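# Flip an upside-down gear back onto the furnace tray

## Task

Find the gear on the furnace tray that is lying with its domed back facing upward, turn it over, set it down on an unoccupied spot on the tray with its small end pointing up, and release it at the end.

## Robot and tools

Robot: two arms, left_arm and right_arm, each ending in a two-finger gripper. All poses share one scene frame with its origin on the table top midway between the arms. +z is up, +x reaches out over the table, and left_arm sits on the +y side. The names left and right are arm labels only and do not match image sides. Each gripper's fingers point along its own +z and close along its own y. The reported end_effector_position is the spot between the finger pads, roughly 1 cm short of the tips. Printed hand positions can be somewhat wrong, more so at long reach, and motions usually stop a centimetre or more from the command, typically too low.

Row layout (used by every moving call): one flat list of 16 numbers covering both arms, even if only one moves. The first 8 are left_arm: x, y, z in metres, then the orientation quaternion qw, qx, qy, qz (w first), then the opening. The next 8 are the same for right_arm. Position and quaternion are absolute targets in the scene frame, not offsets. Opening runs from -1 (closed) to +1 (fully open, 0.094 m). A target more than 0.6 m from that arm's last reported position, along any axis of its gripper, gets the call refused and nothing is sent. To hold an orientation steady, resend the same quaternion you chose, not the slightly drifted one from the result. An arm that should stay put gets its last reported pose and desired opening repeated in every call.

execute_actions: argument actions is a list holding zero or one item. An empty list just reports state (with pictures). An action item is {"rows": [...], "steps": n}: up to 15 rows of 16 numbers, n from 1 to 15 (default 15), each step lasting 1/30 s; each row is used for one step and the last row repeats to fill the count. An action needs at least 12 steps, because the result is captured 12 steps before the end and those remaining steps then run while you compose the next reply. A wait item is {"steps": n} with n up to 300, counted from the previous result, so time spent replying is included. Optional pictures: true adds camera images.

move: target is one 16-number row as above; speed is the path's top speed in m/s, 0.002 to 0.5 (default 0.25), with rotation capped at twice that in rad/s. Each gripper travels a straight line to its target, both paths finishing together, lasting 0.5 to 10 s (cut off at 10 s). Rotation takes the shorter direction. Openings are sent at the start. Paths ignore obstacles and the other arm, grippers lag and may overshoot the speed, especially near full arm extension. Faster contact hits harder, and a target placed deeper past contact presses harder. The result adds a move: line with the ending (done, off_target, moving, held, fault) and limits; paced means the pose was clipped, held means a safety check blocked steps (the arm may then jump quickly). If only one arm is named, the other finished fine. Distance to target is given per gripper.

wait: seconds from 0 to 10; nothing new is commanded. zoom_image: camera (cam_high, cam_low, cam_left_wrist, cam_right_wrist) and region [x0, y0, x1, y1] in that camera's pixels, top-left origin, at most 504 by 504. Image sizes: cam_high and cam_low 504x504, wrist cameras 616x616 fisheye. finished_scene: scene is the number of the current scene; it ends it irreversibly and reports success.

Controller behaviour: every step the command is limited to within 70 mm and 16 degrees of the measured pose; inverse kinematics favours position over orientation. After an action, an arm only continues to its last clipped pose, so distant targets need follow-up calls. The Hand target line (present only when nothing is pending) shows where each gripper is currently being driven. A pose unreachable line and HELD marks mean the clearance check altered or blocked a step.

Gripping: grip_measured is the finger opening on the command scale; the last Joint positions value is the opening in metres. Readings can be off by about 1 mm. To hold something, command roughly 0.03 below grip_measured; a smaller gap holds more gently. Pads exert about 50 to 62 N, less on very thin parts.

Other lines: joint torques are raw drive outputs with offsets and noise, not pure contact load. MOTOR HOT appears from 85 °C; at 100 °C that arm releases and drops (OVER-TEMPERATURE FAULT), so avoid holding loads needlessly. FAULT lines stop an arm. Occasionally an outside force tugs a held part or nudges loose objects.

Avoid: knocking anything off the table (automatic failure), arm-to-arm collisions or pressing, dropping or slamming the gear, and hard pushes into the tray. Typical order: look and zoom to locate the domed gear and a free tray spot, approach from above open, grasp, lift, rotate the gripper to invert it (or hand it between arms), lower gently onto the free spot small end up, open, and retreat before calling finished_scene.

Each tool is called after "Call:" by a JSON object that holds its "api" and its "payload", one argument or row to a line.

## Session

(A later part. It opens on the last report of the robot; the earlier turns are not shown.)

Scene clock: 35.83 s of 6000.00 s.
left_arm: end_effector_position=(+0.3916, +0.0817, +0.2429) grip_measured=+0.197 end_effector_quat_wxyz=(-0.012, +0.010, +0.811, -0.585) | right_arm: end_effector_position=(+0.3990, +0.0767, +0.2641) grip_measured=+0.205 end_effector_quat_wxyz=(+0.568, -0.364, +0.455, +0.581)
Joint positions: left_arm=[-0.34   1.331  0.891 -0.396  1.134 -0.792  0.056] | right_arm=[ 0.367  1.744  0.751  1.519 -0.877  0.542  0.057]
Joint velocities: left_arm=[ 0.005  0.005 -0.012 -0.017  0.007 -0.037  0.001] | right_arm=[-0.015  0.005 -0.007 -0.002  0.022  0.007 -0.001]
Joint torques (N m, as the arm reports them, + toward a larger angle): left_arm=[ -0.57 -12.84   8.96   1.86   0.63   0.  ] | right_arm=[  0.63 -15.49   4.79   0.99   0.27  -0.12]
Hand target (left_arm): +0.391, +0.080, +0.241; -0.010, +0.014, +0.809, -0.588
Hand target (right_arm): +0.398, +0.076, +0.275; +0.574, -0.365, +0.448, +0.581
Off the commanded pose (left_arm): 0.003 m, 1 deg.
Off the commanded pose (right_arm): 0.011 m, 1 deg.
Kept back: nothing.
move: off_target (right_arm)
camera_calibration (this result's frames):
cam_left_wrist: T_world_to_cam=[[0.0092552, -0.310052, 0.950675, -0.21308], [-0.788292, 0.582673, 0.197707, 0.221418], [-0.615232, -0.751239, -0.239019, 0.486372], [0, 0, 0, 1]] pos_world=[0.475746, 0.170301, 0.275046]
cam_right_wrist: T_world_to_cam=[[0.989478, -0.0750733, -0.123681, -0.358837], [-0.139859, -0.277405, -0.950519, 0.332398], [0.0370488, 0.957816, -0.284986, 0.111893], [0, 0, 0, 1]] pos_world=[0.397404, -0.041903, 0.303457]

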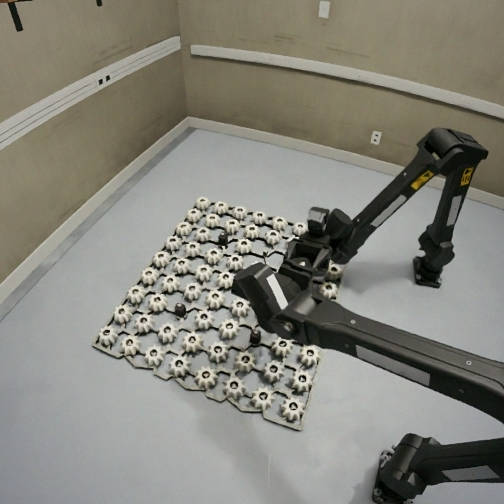

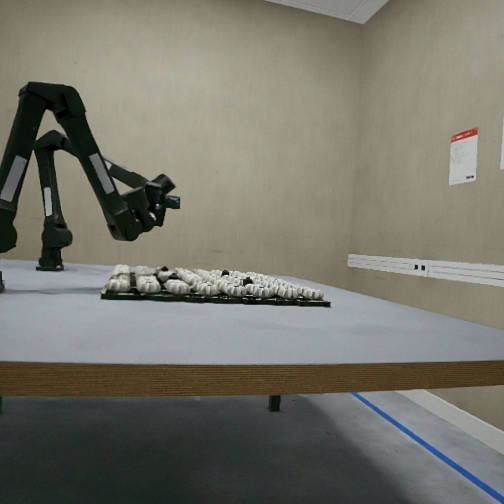

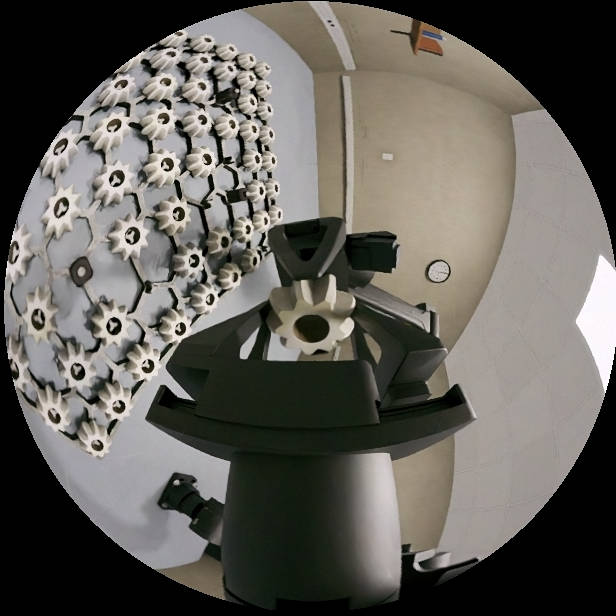

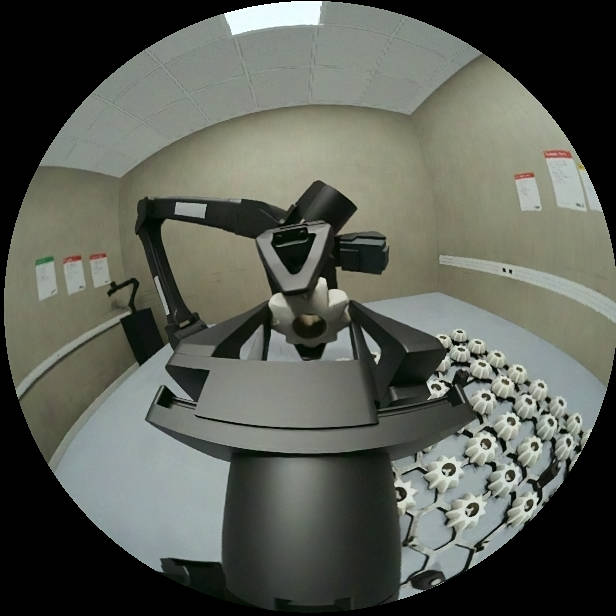

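Call:
{"api": "move", "payload": {
  "target": [0.391,0.080,0.241,-0.01,0.014,0.809,-0.588,0.05,0.398,0.0757,0.275,0.574,-0.365,0.448,0.581,0.8]
}}

Call:
{"api": "move", "payload": {
  "target": [0.391,0.080,0.241,-0.01,0.014,0.809,-0.588,0.05,0.42,-0.14,0.27,0.6,-0.3,0.6,0.4,0.8],
  "speed": 0.15
}}

Call:
{"api": "move", "payload": {
  "target": [0.39,0.075,0.10,0,0.383,0.924,0,0.05,0.42,-0.14,0.27,0.6,-0.3,0.6,0.4,0.8],
  "speed": 0.15
}}

Scene clock: 37.23 s of 6000.00 s.
left_arm: end_effector_position=(+0.3919, +0.0818, +0.2426) grip_measured=+0.197 end_effector_quat_wxyz=(-0.011, +0.009, +0.811, -0.585) | right_arm: end_effector_position=(+0.3990, +0.0767, +0.2641) grip_measured=+0.798 end_effector_quat_wxyz=(+0.568, -0.364, +0.455, +0.581)
Joint positions: left_arm=[-0.34   1.331  0.891 -0.396  1.131 -0.792  0.056] | right_arm=[ 0.367  1.744  0.751  1.519 -0.877  0.542  0.084]
Joint velocities: left_arm=[-0.015 -0.005  0.012 -0.002  0.022  0.007  0.   ] | right_arm=[-0.005  0.005 -0.012  0.002  0.007 -0.051  0.001]
Joint torques (N m, as the arm reports them, + toward a larger angle): left_arm=[ -0.42 -12.55   8.89   1.89   0.73   0.01] | right_arm=[  0.83 -15.91   4.78   0.93   0.3   -0.13]
Hand target (left_arm): +0.391, +0.080, +0.241; -0.010, +0.014, +0.809, -0.588
Hand target (right_arm): +0.398, +0.076, +0.275; +0.574, -0.365, +0.448, +0.581
Off the commanded pose (left_arm): 0.003 m, 1 deg.
Off the commanded pose (right_arm): 0.011 m, 1 deg.
Kept back: nothing.
move: off_target (right_arm)
camera_calibration (this result's frames):
cam_left_wrist: T_world_to_cam=[[0.00957264, -0.311822, 0.950092, -0.2126], [-0.789461, 0.580793, 0.198572, 0.222086], [-0.613726, -0.751961, -0.240612, 0.486425], [0, 0, 0, 1]] pos_world=[0.475895, 0.170493, 0.274929]
cam_right_wrist: T_world_to_cam=[[0.989478, -0.0750733, -0.123681, -0.358837], [-0.139859, -0.277405, -0.950519, 0.332398], [0.0370488, 0.957816, -0.284986, 0.111893], [0, 0, 0, 1]] pos_world=[0.397404, -0.041903, 0.303457]

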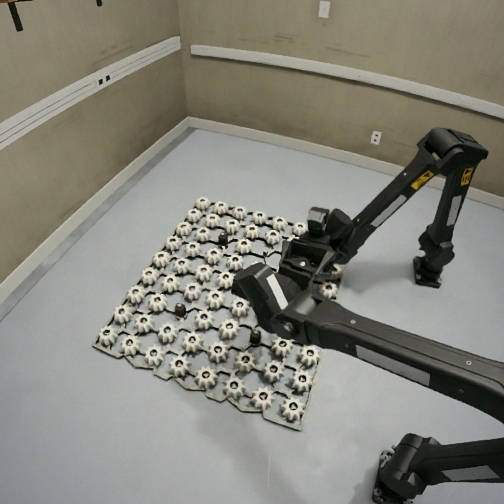

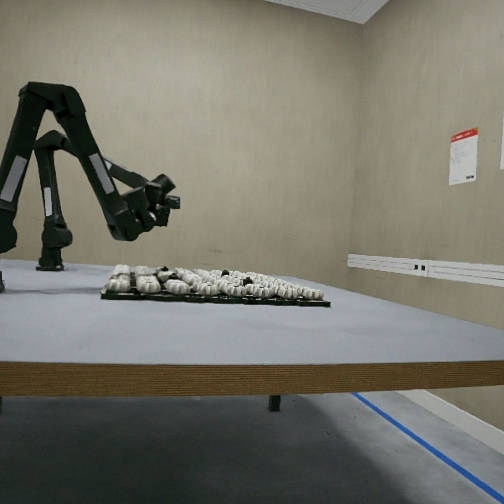

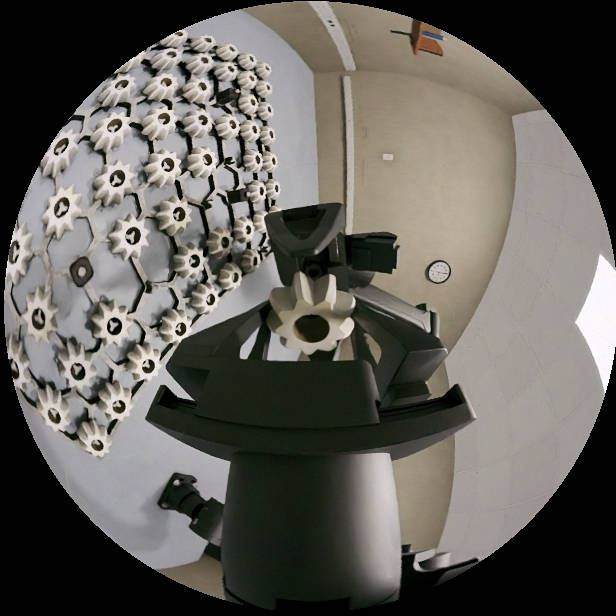

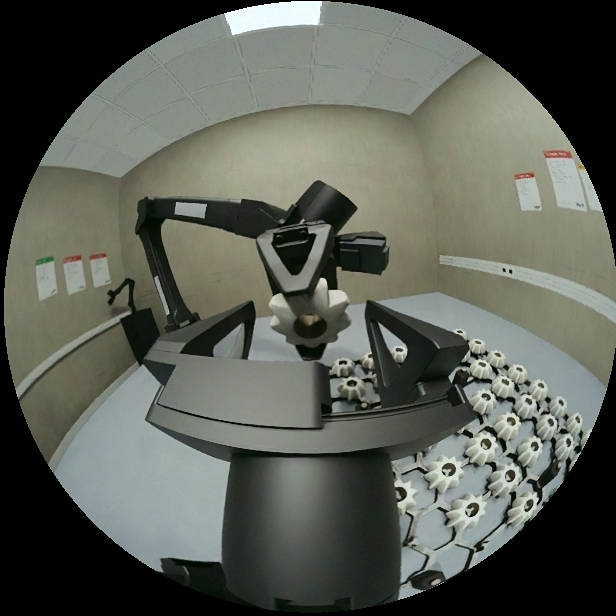

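Scene clock: 39.23 s of 6000.00 s.
left_arm: end_effector_position=(+0.3922, +0.0819, +0.2423) grip_measured=+0.197 end_effector_quat_wxyz=(-0.010, +0.009, +0.812, -0.584) | right_arm: end_effector_position=(+0.4217, -0.1368, +0.2706) grip_measured=+0.798 end_effector_quat_wxyz=(+0.609, -0.307, +0.607, +0.408)
Joint positions: left_arm=[-0.34   1.331  0.891 -0.396  1.129 -0.792  0.056] | right_arm=[-0.117  1.273  0.507  0.906 -1.013  0.242  0.084]
Joint velocities: left_arm=[-0.005 -0.015  0.002 -0.012  0.007 -0.022 -0.   ] | right_arm=[ 0.005 -0.015 -0.007 -0.017  0.022 -0.022  0.001]
Joint torques (N m, as the arm reports them, + toward a larger angle): left_arm=[ -0.39 -12.88   8.91   1.87   0.83   0.02] | right_arm=[ 0.4  -8.8   5.46  0.87 -0.19 -0.23]
Hand target (left_arm): +0.391, +0.080, +0.241; -0.010, +0.014, +0.809, -0.588
Hand target (right_arm): +0.419, -0.140, +0.269; +0.609, -0.307, +0.610, +0.403
Off the commanded pose (left_arm): 0.003 m, 1 deg.
Off the commanded pose (right_arm): 0.004 m, 0 deg.
Kept back: nothing.
move: done
camera_calibration (this result's frames):
cam_left_wrist: T_world_to_cam=[[0.00952072, -0.313331, 0.949596, -0.212063], [-0.790462, 0.579262, 0.19906, 0.222713], [-0.612437, -0.752515, -0.242161, 0.486509], [0, 0, 0, 1]] pos_world=[0.476021, 0.17065, 0.274854]
cam_right_wrist: T_world_to_cam=[[0.860055, -0.494312, -0.126335, -0.39852], [-0.352409, -0.396505, -0.847698, 0.328021], [0.368934, 0.773589, -0.515216, 0.214549], [0, 0, 0, 1]] pos_world=[0.379193, -0.232903, 0.338255]

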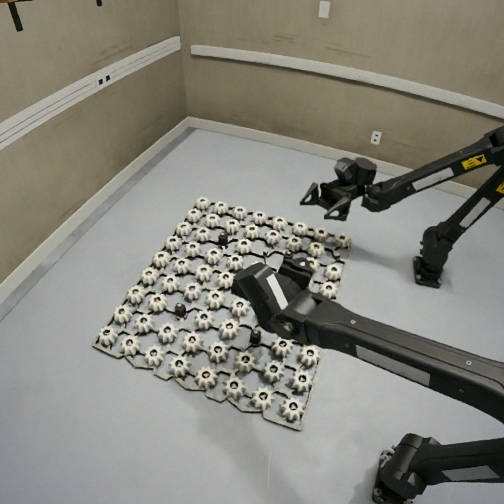

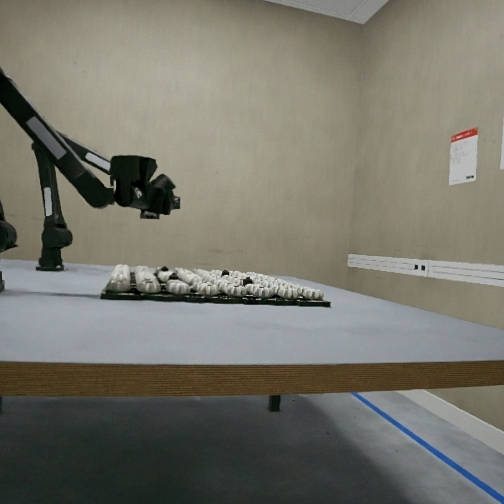

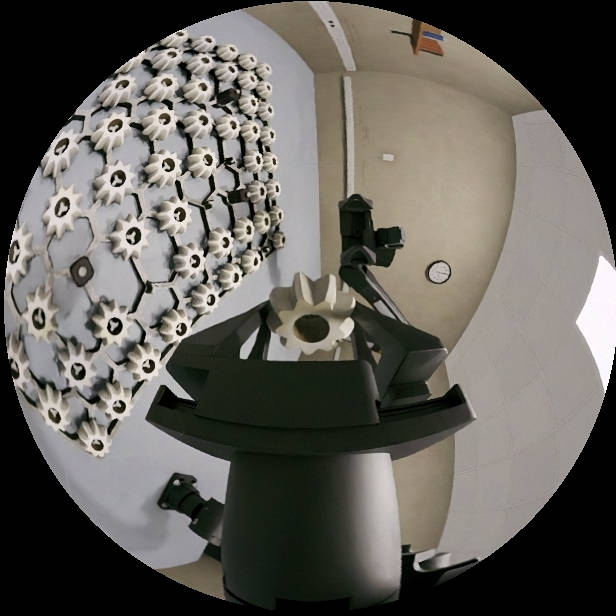

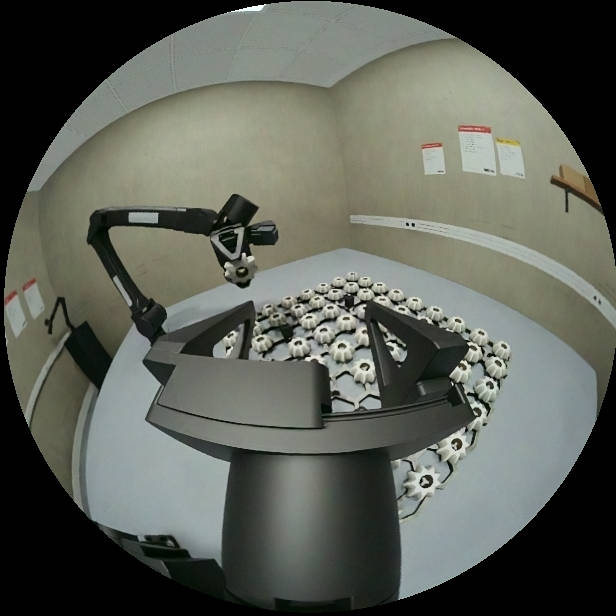

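Scene clock: 44.37 s of 6000.00 s.
left_arm: end_effector_position=(+0.3660, +0.0984, +0.0836) grip_measured=+0.197 end_effector_quat_wxyz=(-0.019, +0.373, +0.927, +0.011) | right_arm: end_effector_position=(+0.4217, -0.1368, +0.2706) grip_measured=+0.798 end_effector_quat_wxyz=(+0.609, -0.307, +0.607, +0.408)
Joint positions: left_arm=[-0.689  1.624  1.146 -1.135 -0.01   0.08   0.056] | right_arm=[-0.117  1.273  0.507  0.906 -1.013  0.242  0.084]
Joint velocities: left_arm=[-0.015 -0.005  0.007 -0.007  0.022  0.007  0.001] | right_arm=[-0.015 -0.005 -0.007 -0.007 -0.066 -0.066  0.001]
Joint torques (N m, as the arm reports them, + toward a larger angle): left_arm=[ -0.46 -15.77  13.97  -0.58  -0.22   0.05] | right_arm=[ 0.22 -8.25  5.63  1.14 -0.11 -0.14]
Hand target (left_arm): +0.385, +0.081, +0.102; +0.001, +0.381, +0.925, +0.008
Hand target (right_arm): +0.420, -0.140, +0.270; +0.609, -0.305, +0.609, +0.406
Off the commanded pose (left_arm): 0.037 m, 3 deg.
Off the commanded pose (right_arm): 0.004 m, 0 deg.
Kept back: nothing.
move: off_target (left_arm)
camera_calibration (this result's frames):
cam_left_wrist: T_world_to_cam=[[-0.684372, -0.729129, -0.00238177, 0.318487], [-0.569896, 0.53287, 0.625514, 0.112214], [-0.454811, 0.429442, -0.780209, 0.315454], [0, 0, 0, 1]] pos_world=[0.425386, 0.0369537, 0.176687]
cam_right_wrist: T_world_to_cam=[[0.860055, -0.494312, -0.126335, -0.39852], [-0.352409, -0.396505, -0.847698, 0.328021], [0.368934, 0.773589, -0.515216, 0.214549], [0, 0, 0, 1]] pos_world=[0.379193, -0.232903, 0.338255]

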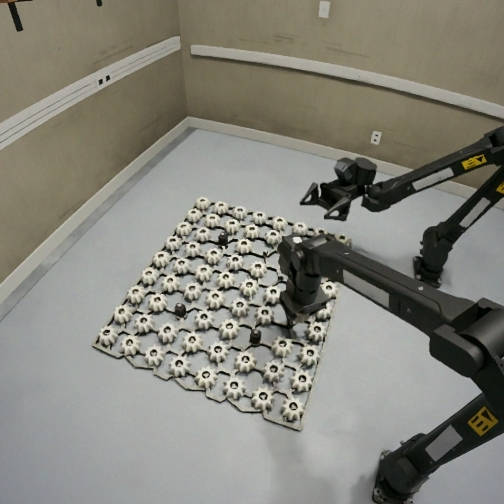

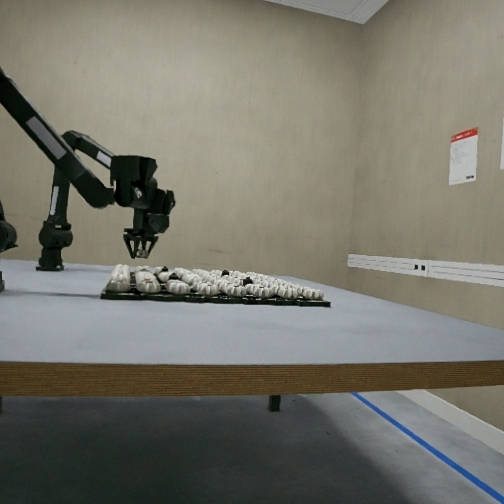

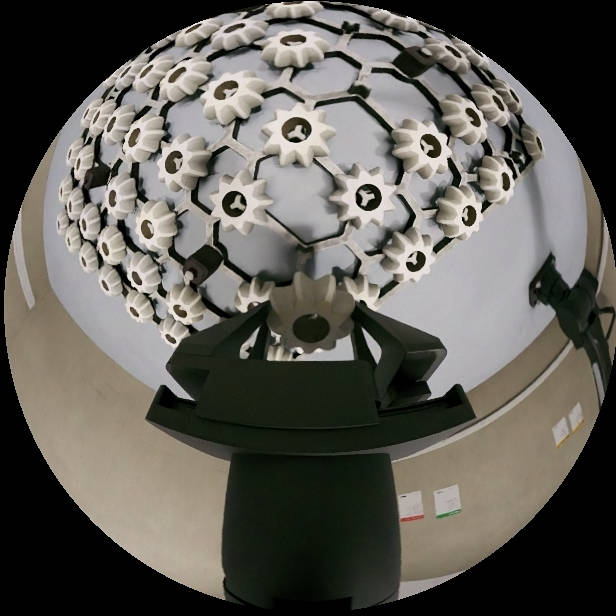

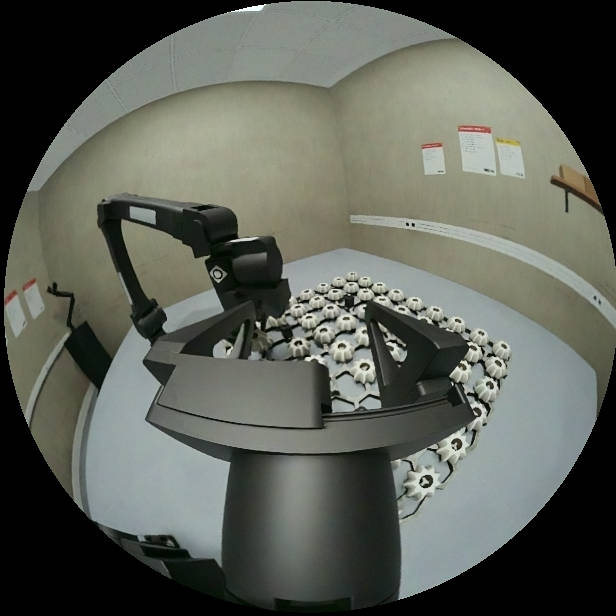

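Call:
{"api": "move", "payload": {
  "target": [0.392,0.082,0.055,0,0.383,0.924,0,0.05,0.42,-0.14,0.27,0.6,-0.3,0.6,0.4,0.8],
  "speed": 0.05
}}

Scene clock: 46.00 s of 6000.00 s.
left_arm: end_effector_position=(+0.3793, +0.0889, +0.0550) grip_measured=+0.197 end_effector_quat_wxyz=(-0.012, +0.382, +0.924, +0.006) | right_arm: end_effector_position=(+0.4217, -0.1368, +0.2706) grip_measured=+0.798 end_effector_quat_wxyz=(+0.609, -0.307, +0.607, +0.408)
Joint positions: left_arm=[-0.685  1.69   1.146 -1.053 -0.004  0.103  0.056] | right_arm=[-0.117  1.273  0.507  0.906 -1.013  0.242  0.084]
Joint velocities: left_arm=[-0.005  0.015 -0.002  0.007  0.037  0.037 -0.001] | right_arm=[-0.015  0.015 -0.007  0.017  0.051  0.022  0.001]
Joint torques (N m, as the arm reports them, + toward a larger angle): left_arm=[  0.56 -16.81   9.5    0.95   0.2   -0.02] | right_arm=[ 0.32 -8.05  5.63  1.18 -0.11 -0.15]
Hand target (left_arm): +0.391, +0.083, +0.055; +0.000, +0.383, +0.924, -0.000
Hand target (right_arm): +0.420, -0.140, +0.270; +0.609, -0.305, +0.609, +0.406
Off the commanded pose (left_arm): 0.014 m, 2 deg.
Off the commanded pose (right_arm): 0.004 m, 0 deg.
Kept back: nothing.
move: off_target (left_arm)
camera_calibration (this result's frames):
cam_left_wrist: T_world_to_cam=[[-0.698005, -0.716088, 0.0027681, 0.32436], [-0.565256, 0.553347, 0.611794, 0.139924], [-0.43963, 0.425471, -0.791012, 0.298464], [0, 0, 0, 1]] pos_world=[0.436711, 0.0278557, 0.149586]
cam_right_wrist: T_world_to_cam=[[0.860055, -0.494312, -0.126335, -0.39852], [-0.352409, -0.396505, -0.847698, 0.328021], [0.368934, 0.773589, -0.515216, 0.214549], [0, 0, 0, 1]] pos_world=[0.379193, -0.232903, 0.338255]

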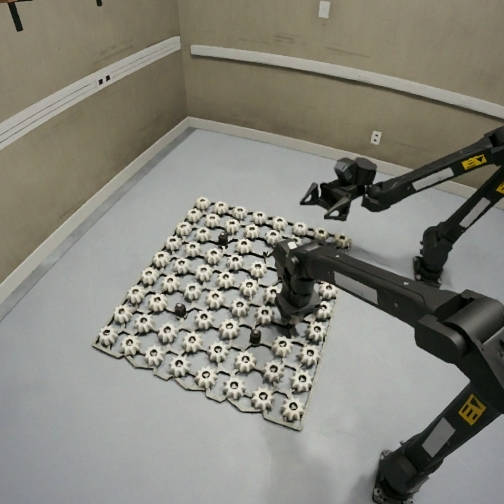

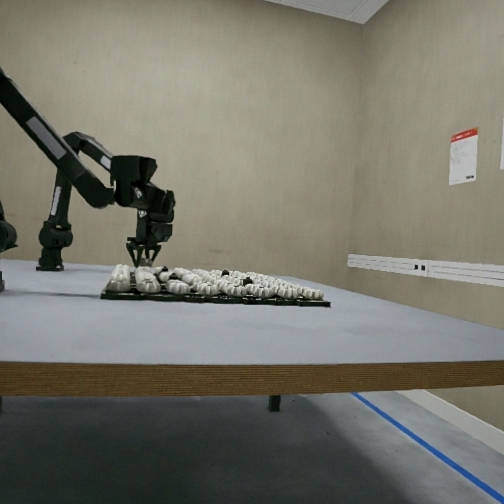

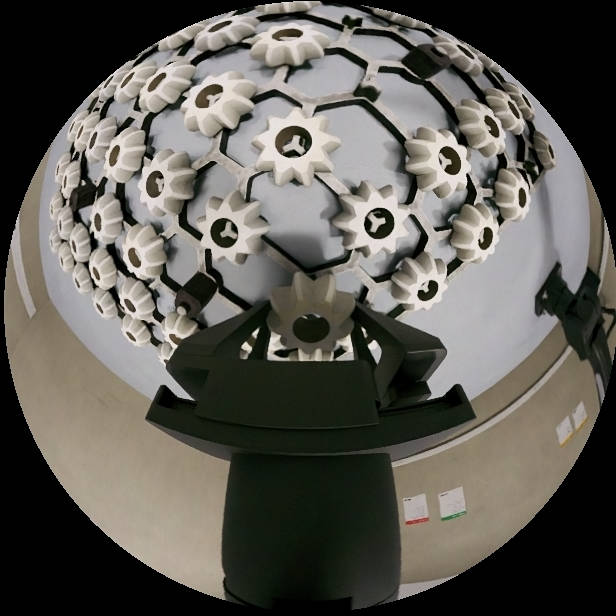

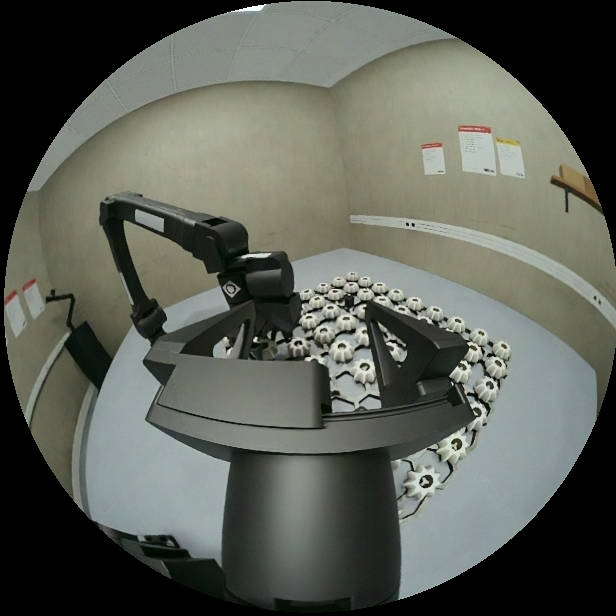

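Mid (302,229); want ~(306,236). Forward 5, left 3.

Call:
{"api": "move", "payload": {
  "target": [0.394,0.084,0.04,0,0.383,0.924,0,0.05,0.42,-0.14,0.27,0.6,-0.3,0.6,0.4,0.8],
  "speed": 0.03
}}

Call:
{"api": "zoom_image", "payload": {
  "camera": "cam_left_wrist",
  "region": [160,200,460,400]
}}

Scene clock: 47.37 s of 6000.00 s.
left_arm: end_effector_position=(+0.3866, +0.0864, +0.0452) grip_measured=+0.197 end_effector_quat_wxyz=(-0.005, +0.382, +0.924, +0.004) | right_arm: end_effector_position=(+0.4217, -0.1368, +0.2706) grip_measured=+0.798 end_effector_quat_wxyz=(+0.609, -0.307, +0.607, +0.408)
Joint positions: left_arm=[-0.679  1.712  1.146 -1.016 -0.004  0.109  0.056] | right_arm=[-0.117  1.273  0.507  0.906 -1.013  0.242  0.084]
Joint velocities: left_arm=[-0.015  0.015 -0.012 -0.017 -0.037 -0.037 -0.   ] | right_arm=[-0.005 -0.005 -0.012 -0.002 -0.051 -0.051  0.   ]
Joint torques (N m, as the arm reports them, + toward a larger angle): left_arm=[  0.18 -17.02   8.44   0.96   0.2    0.01] | right_arm=[-0.04 -8.24  5.57  1.19 -0.11 -0.14]
Hand target (left_arm): +0.394, +0.084, +0.040; -0.000, +0.383, +0.924, -0.000
Hand target (right_arm): +0.420, -0.140, +0.270; +0.609, -0.305, +0.609, +0.406
Off the commanded pose (left_arm): 0.009 m, 1 deg.
Off the commanded pose (right_arm): 0.004 m, 0 deg.
Kept back: nothing.
move: done
camera_calibration (this result's frames):
cam_left_wrist: T_world_to_cam=[[-0.697755, -0.716335, 0.00149977, 0.327663], [-0.572264, 0.558678, 0.600328, 0.154189], [-0.430874, 0.418024, -0.799752, 0.292594], [0, 0, 0, 1]] pos_world=[0.442936, 0.0262634, 0.140947]
cam_right_wrist: T_world_to_cam=[[0.860055, -0.494312, -0.126335, -0.39852], [-0.352409, -0.396505, -0.847698, 0.328021], [0.368934, 0.773589, -0.515216, 0.214549], [0, 0, 0, 1]] pos_world=[0.379193, -0.232903, 0.338255]

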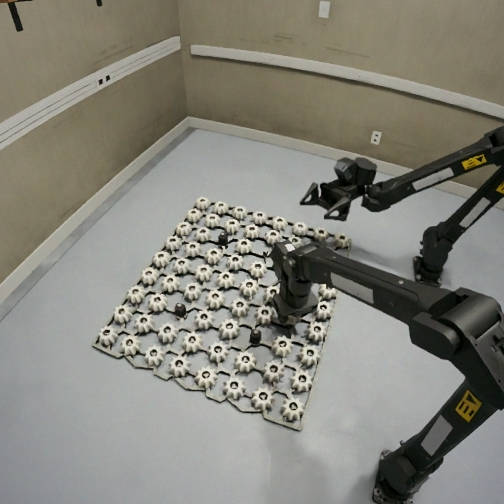

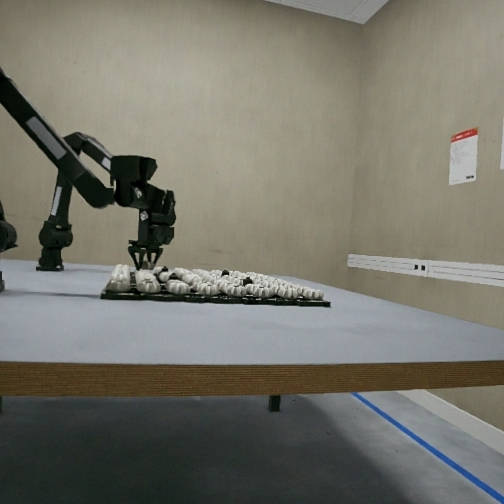

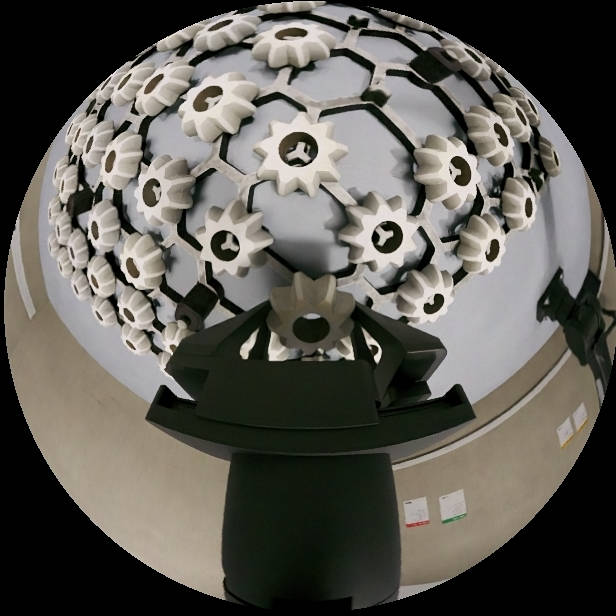

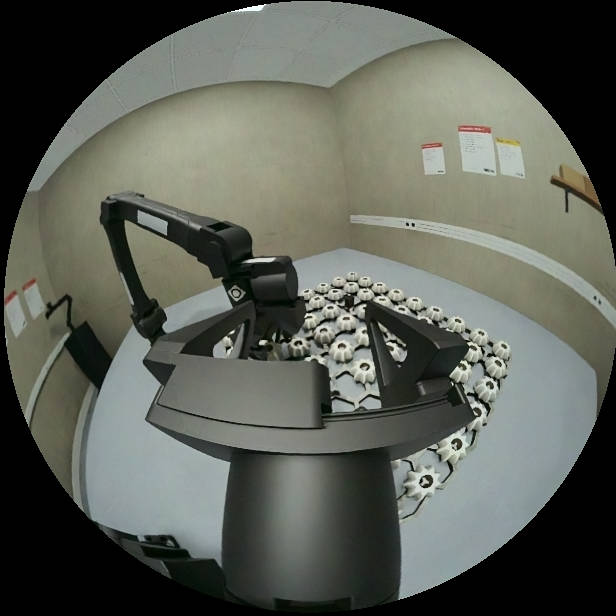

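Region (160, 200, 460, 400) of cam_left_wrist's 616x616 image, scaled by 1.680, with more detail than that image has.

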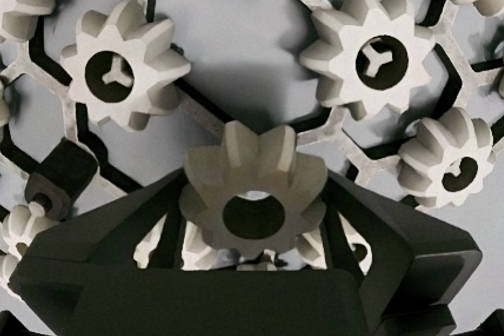

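Back ~5 mm while descending.

Call:
{"api": "move", "payload": {
  "target": [0.387,0.091,0.024,0,0.383,0.924,0,0.05,0.42,-0.14,0.27,0.6,-0.3,0.6,0.4,0.8],
  "speed": 0.02
}}

Call:
{"api": "zoom_image", "payload": {
  "camera": "cam_left_wrist",
  "region": [160,200,460,400]
}}

Scene clock: 49.00 s of 6000.00 s.
left_arm: end_effector_position=(+0.3832, +0.0896, +0.0337) grip_measured=+0.197 end_effector_quat_wxyz=(+0.001, +0.382, +0.924, +0.002) | right_arm: end_effector_position=(+0.4217, -0.1368, +0.2706) grip_measured=+0.798 end_effector_quat_wxyz=(+0.609, -0.307, +0.607, +0.408)
Joint positions: left_arm=[-0.678  1.712  1.11  -0.968 -0.004  0.11   0.056] | right_arm=[-0.117  1.273  0.507  0.906 -1.013  0.242  0.084]
Joint velocities: left_arm=[-0.005 -0.015 -0.002  0.022 -0.051 -0.022 -0.001] | right_arm=[-0.005 -0.015  0.012 -0.017  0.037  0.037 -0.   ]
Joint torques (N m, as the arm reports them, + toward a larger angle): left_arm=[  0.75 -16.56   7.36   0.96   0.2    0.02] | right_arm=[ 0.08 -8.45  5.66  1.12 -0.1  -0.16]
Hand target (left_arm): +0.386, +0.091, +0.024; +0.000, +0.383, +0.924, -0.000
Hand target (right_arm): +0.420, -0.140, +0.270; +0.609, -0.305, +0.609, +0.406
Off the commanded pose (left_arm): 0.011 m, 0 deg.
Off the commanded pose (right_arm): 0.004 m, 0 deg.
Kept back: nothing.
move: off_target (left_arm)
camera_calibration (this result's frames):
cam_left_wrist: T_world_to_cam=[[-0.698583, -0.715529, 0.000350903, 0.32786], [-0.577114, 0.563736, 0.590881, 0.159059], [-0.42299, 0.412577, -0.806759, 0.278349], [0, 0, 0, 1]] pos_world=[0.438572, 0.0300857, 0.13046]
cam_right_wrist: T_world_to_cam=[[0.860055, -0.494312, -0.126335, -0.39852], [-0.352409, -0.396505, -0.847698, 0.328021], [0.368934, 0.773589, -0.515216, 0.214549], [0, 0, 0, 1]] pos_world=[0.379193, -0.232903, 0.338255]

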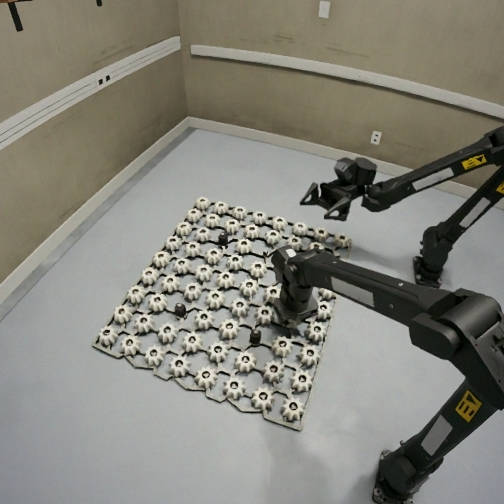

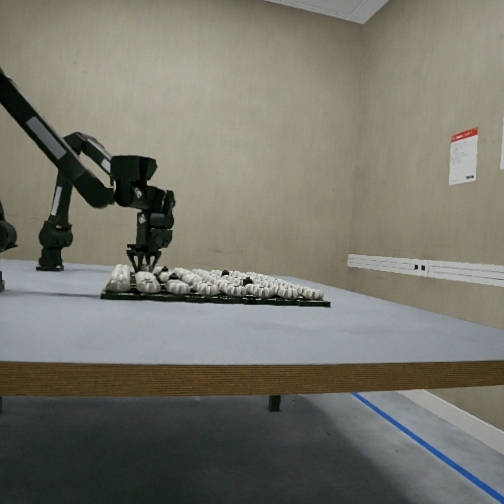

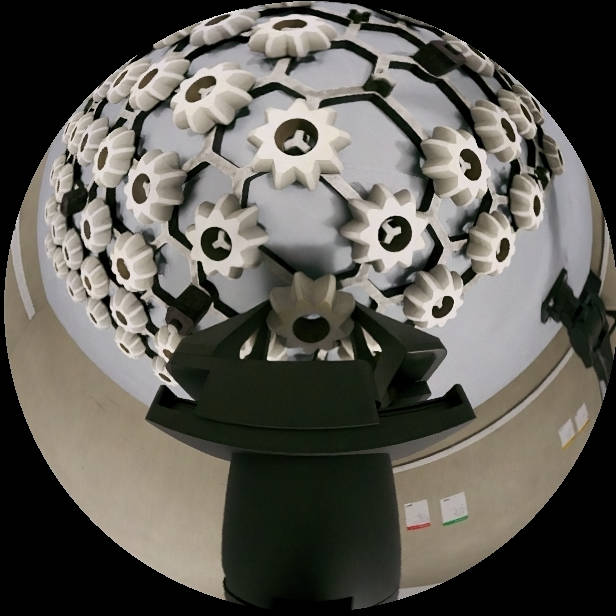

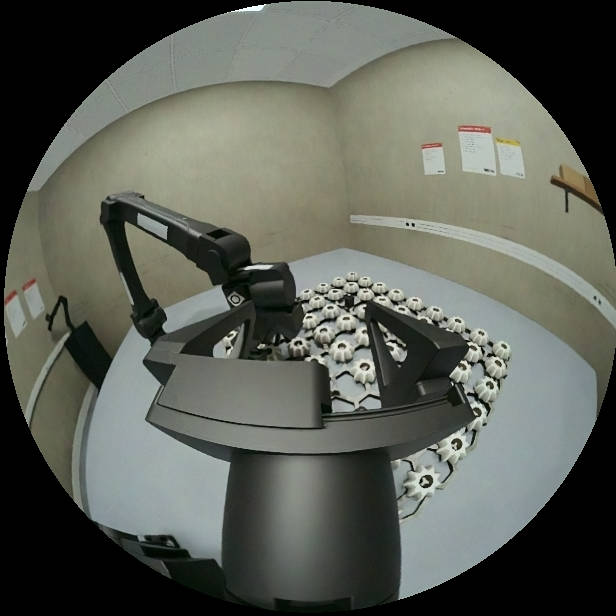

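Region (160, 200, 460, 400) of cam_left_wrist's 616x616 image, scaled by 1.680, with more detail than that image has.

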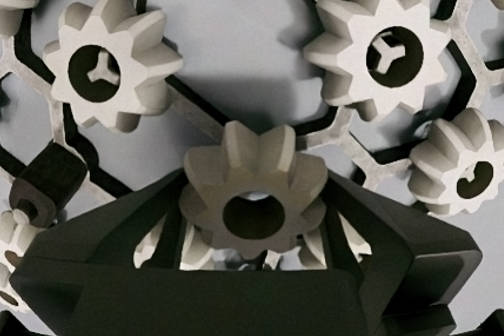

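Call:
{"api": "move", "payload": {
  "target": [0.388,0.090,0.013,0,0.383,0.924,0,0.05,0.42,-0.14,0.27,0.6,-0.3,0.6,0.4,0.8],
  "speed": 0.015
}}

Call:
{"api": "zoom_image", "payload": {
  "camera": "cam_left_wrist",
  "region": [160,200,460,400]
}}

Scene clock: 50.97 s of 6000.00 s.
left_arm: end_effector_position=(+0.3851, +0.0878, +0.0307) grip_measured=+0.197 end_effector_quat_wxyz=(+0.005, +0.383, +0.924, +0.001) | right_arm: end_effector_position=(+0.4217, -0.1368, +0.2706) grip_measured=+0.798 end_effector_quat_wxyz=(+0.609, -0.307, +0.607, +0.408)
Joint positions: left_arm=[-0.678  1.718  1.109 -0.953 -0.004  0.111  0.056] | right_arm=[-0.117  1.273  0.507  0.906 -1.013  0.242  0.084]
Joint velocities: left_arm=[ 0.005 -0.005  0.007 -0.017 -0.066 -0.022 -0.   ] | right_arm=[ 0.005 -0.005  0.017  0.002  0.022 -0.051 -0.   ]
Joint torques (N m, as the arm reports them, + toward a larger angle): left_arm=[  0.52 -15.25   6.96   1.4    0.17   0.02] | right_arm=[ 0.07 -8.22  5.68  1.25 -0.09 -0.16]
Hand target (left_arm): +0.387, +0.091, +0.014; -0.000, +0.383, +0.924, -0.000
Hand target (right_arm): +0.420, -0.140, +0.270; +0.609, -0.305, +0.609, +0.406
Off the commanded pose (left_arm): 0.018 m, 1 deg.
Off the commanded pose (right_arm): 0.004 m, 0 deg.
Kept back: nothing.
move: off_target (left_arm)
camera_calibration (this result's frames):
cam_left_wrist: T_world_to_cam=[[-0.69886, -0.715258, 0.000313556, 0.328074], [-0.580294, 0.567247, 0.584371, 0.16407], [-0.418154, 0.408212, -0.811486, 0.276134], [0, 0, 0, 1]] pos_world=[0.439954, 0.0288685, 0.128098]
cam_right_wrist: T_world_to_cam=[[0.860055, -0.494312, -0.126335, -0.39852], [-0.352409, -0.396505, -0.847698, 0.328021], [0.368934, 0.773589, -0.515216, 0.214549], [0, 0, 0, 1]] pos_world=[0.379193, -0.232903, 0.338255]

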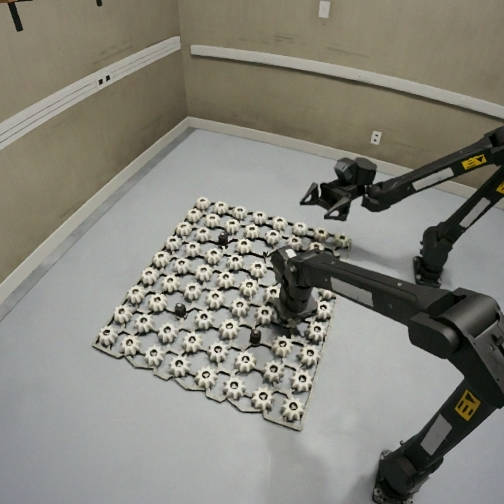

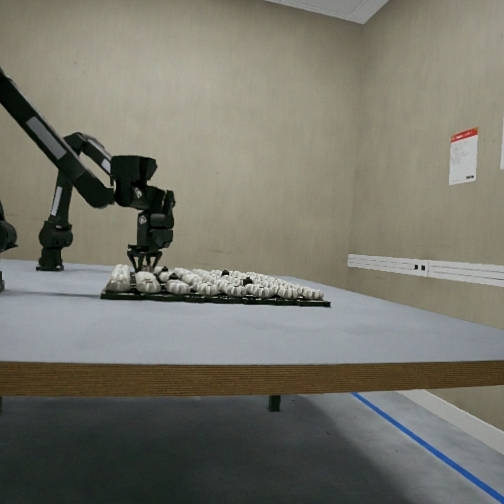

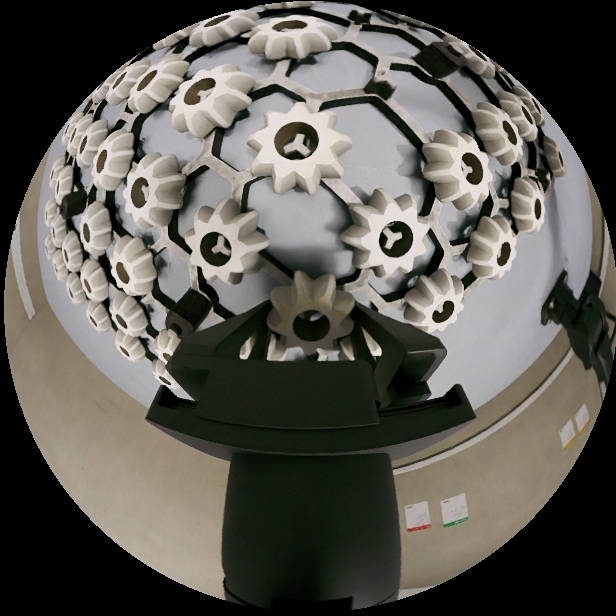

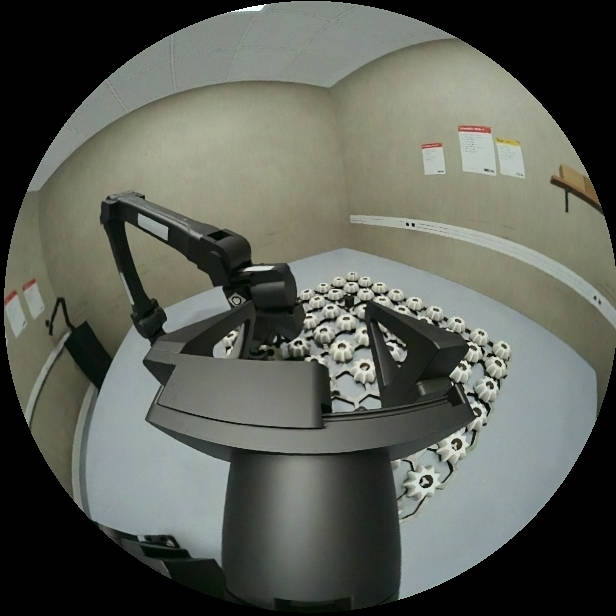

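Region (160, 200, 460, 400) of cam_left_wrist's 616x616 image, scaled by 1.680, with more detail than that image has.

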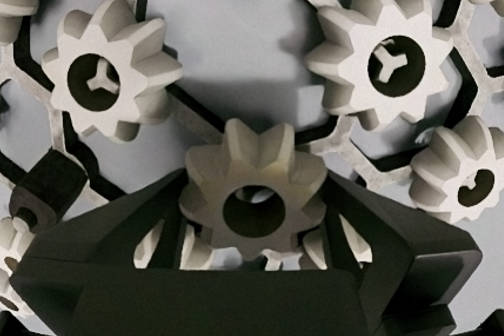

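Call:
{"api": "move", "payload": {
  "target": [0.382,0.094,0.016,0,0.383,0.924,0,0.05,0.42,-0.14,0.27,0.6,-0.3,0.6,0.4,0.8],
  "speed": 0.01
}}

Call:
{"api": "zoom_image", "payload": {
  "camera": "cam_left_wrist",
  "region": [160,200,460,400]
}}

Scene clock: 53.43 s of 6000.00 s.
left_arm: end_effector_position=(+0.3852, +0.0877, +0.0295) grip_measured=+0.197 end_effector_quat_wxyz=(+0.006, +0.383, +0.924, -0.000) | right_arm: end_effector_position=(+0.4217, -0.1368, +0.2706) grip_measured=+0.798 end_effector_quat_wxyz=(+0.609, -0.307, +0.607, +0.408)
Joint positions: left_arm=[-0.678  1.718  1.105 -0.945 -0.003  0.111  0.056] | right_arm=[-0.117  1.273  0.507  0.906 -1.013  0.242  0.084]
Joint velocities: left_arm=[-0.005  0.005 -0.007 -0.002 -0.037 -0.007 -0.001] | right_arm=[-0.005  0.005 -0.007 -0.007 -0.007 -0.051 -0.   ]
Joint torques (N m, as the arm reports them, + toward a larger angle): left_arm=[  0.55 -17.22   5.88   1.12   0.14   0.01] | right_arm=[-0.1  -8.04  5.6   1.17 -0.1  -0.16]
Hand target (left_arm): +0.381, +0.094, +0.017; -0.000, +0.383, +0.924, -0.000
Hand target (right_arm): +0.420, -0.140, +0.270; +0.609, -0.305, +0.609, +0.406
Off the commanded pose (left_arm): 0.015 m, 1 deg.
Off the commanded pose (right_arm): 0.004 m, 0 deg.
Kept back: nothing.
move: off_target (left_arm)
camera_calibration (this result's frames):
cam_left_wrist: T_world_to_cam=[[-0.698864, -0.715255, 0.000313818, 0.328021], [-0.58189, 0.568811, 0.581256, 0.165419], [-0.415924, 0.406036, -0.813721, 0.274633], [0, 0, 0, 1]] pos_world=[0.439725, 0.0290149, 0.127221]
cam_right_wrist: T_world_to_cam=[[0.860055, -0.494312, -0.126335, -0.39852], [-0.352409, -0.396505, -0.847698, 0.328021], [0.368934, 0.773589, -0.515216, 0.214549], [0, 0, 0, 1]] pos_world=[0.379193, -0.232903, 0.338255]

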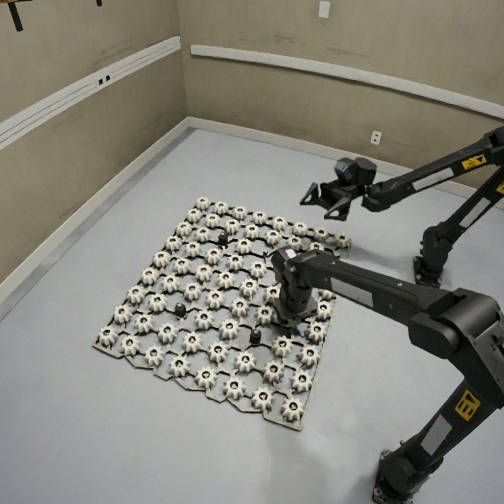

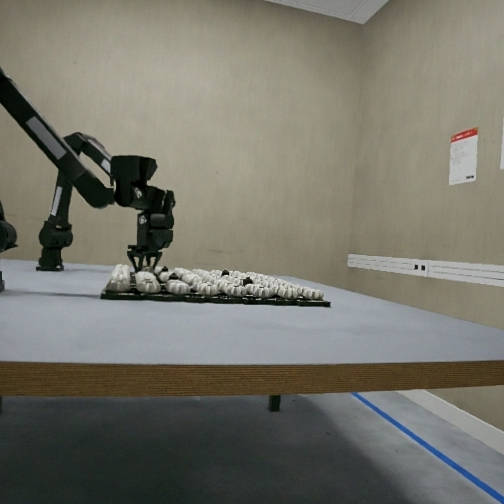

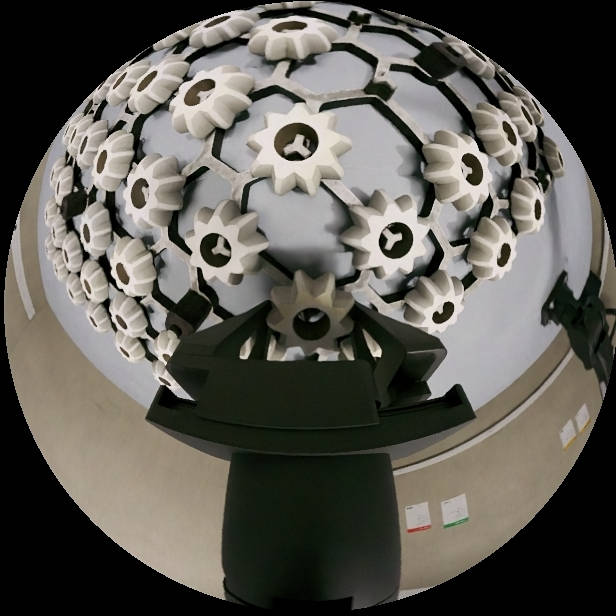

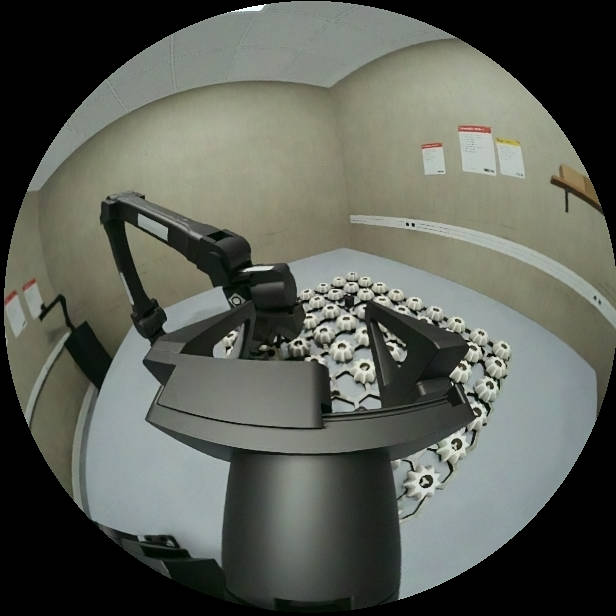

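Region (160, 200, 460, 400) of cam_left_wrist's 616x616 image, scaled by 1.680, with more detail than that image has.

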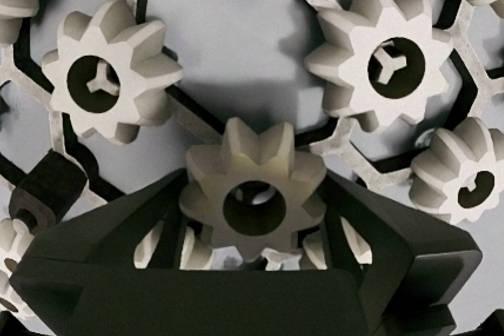

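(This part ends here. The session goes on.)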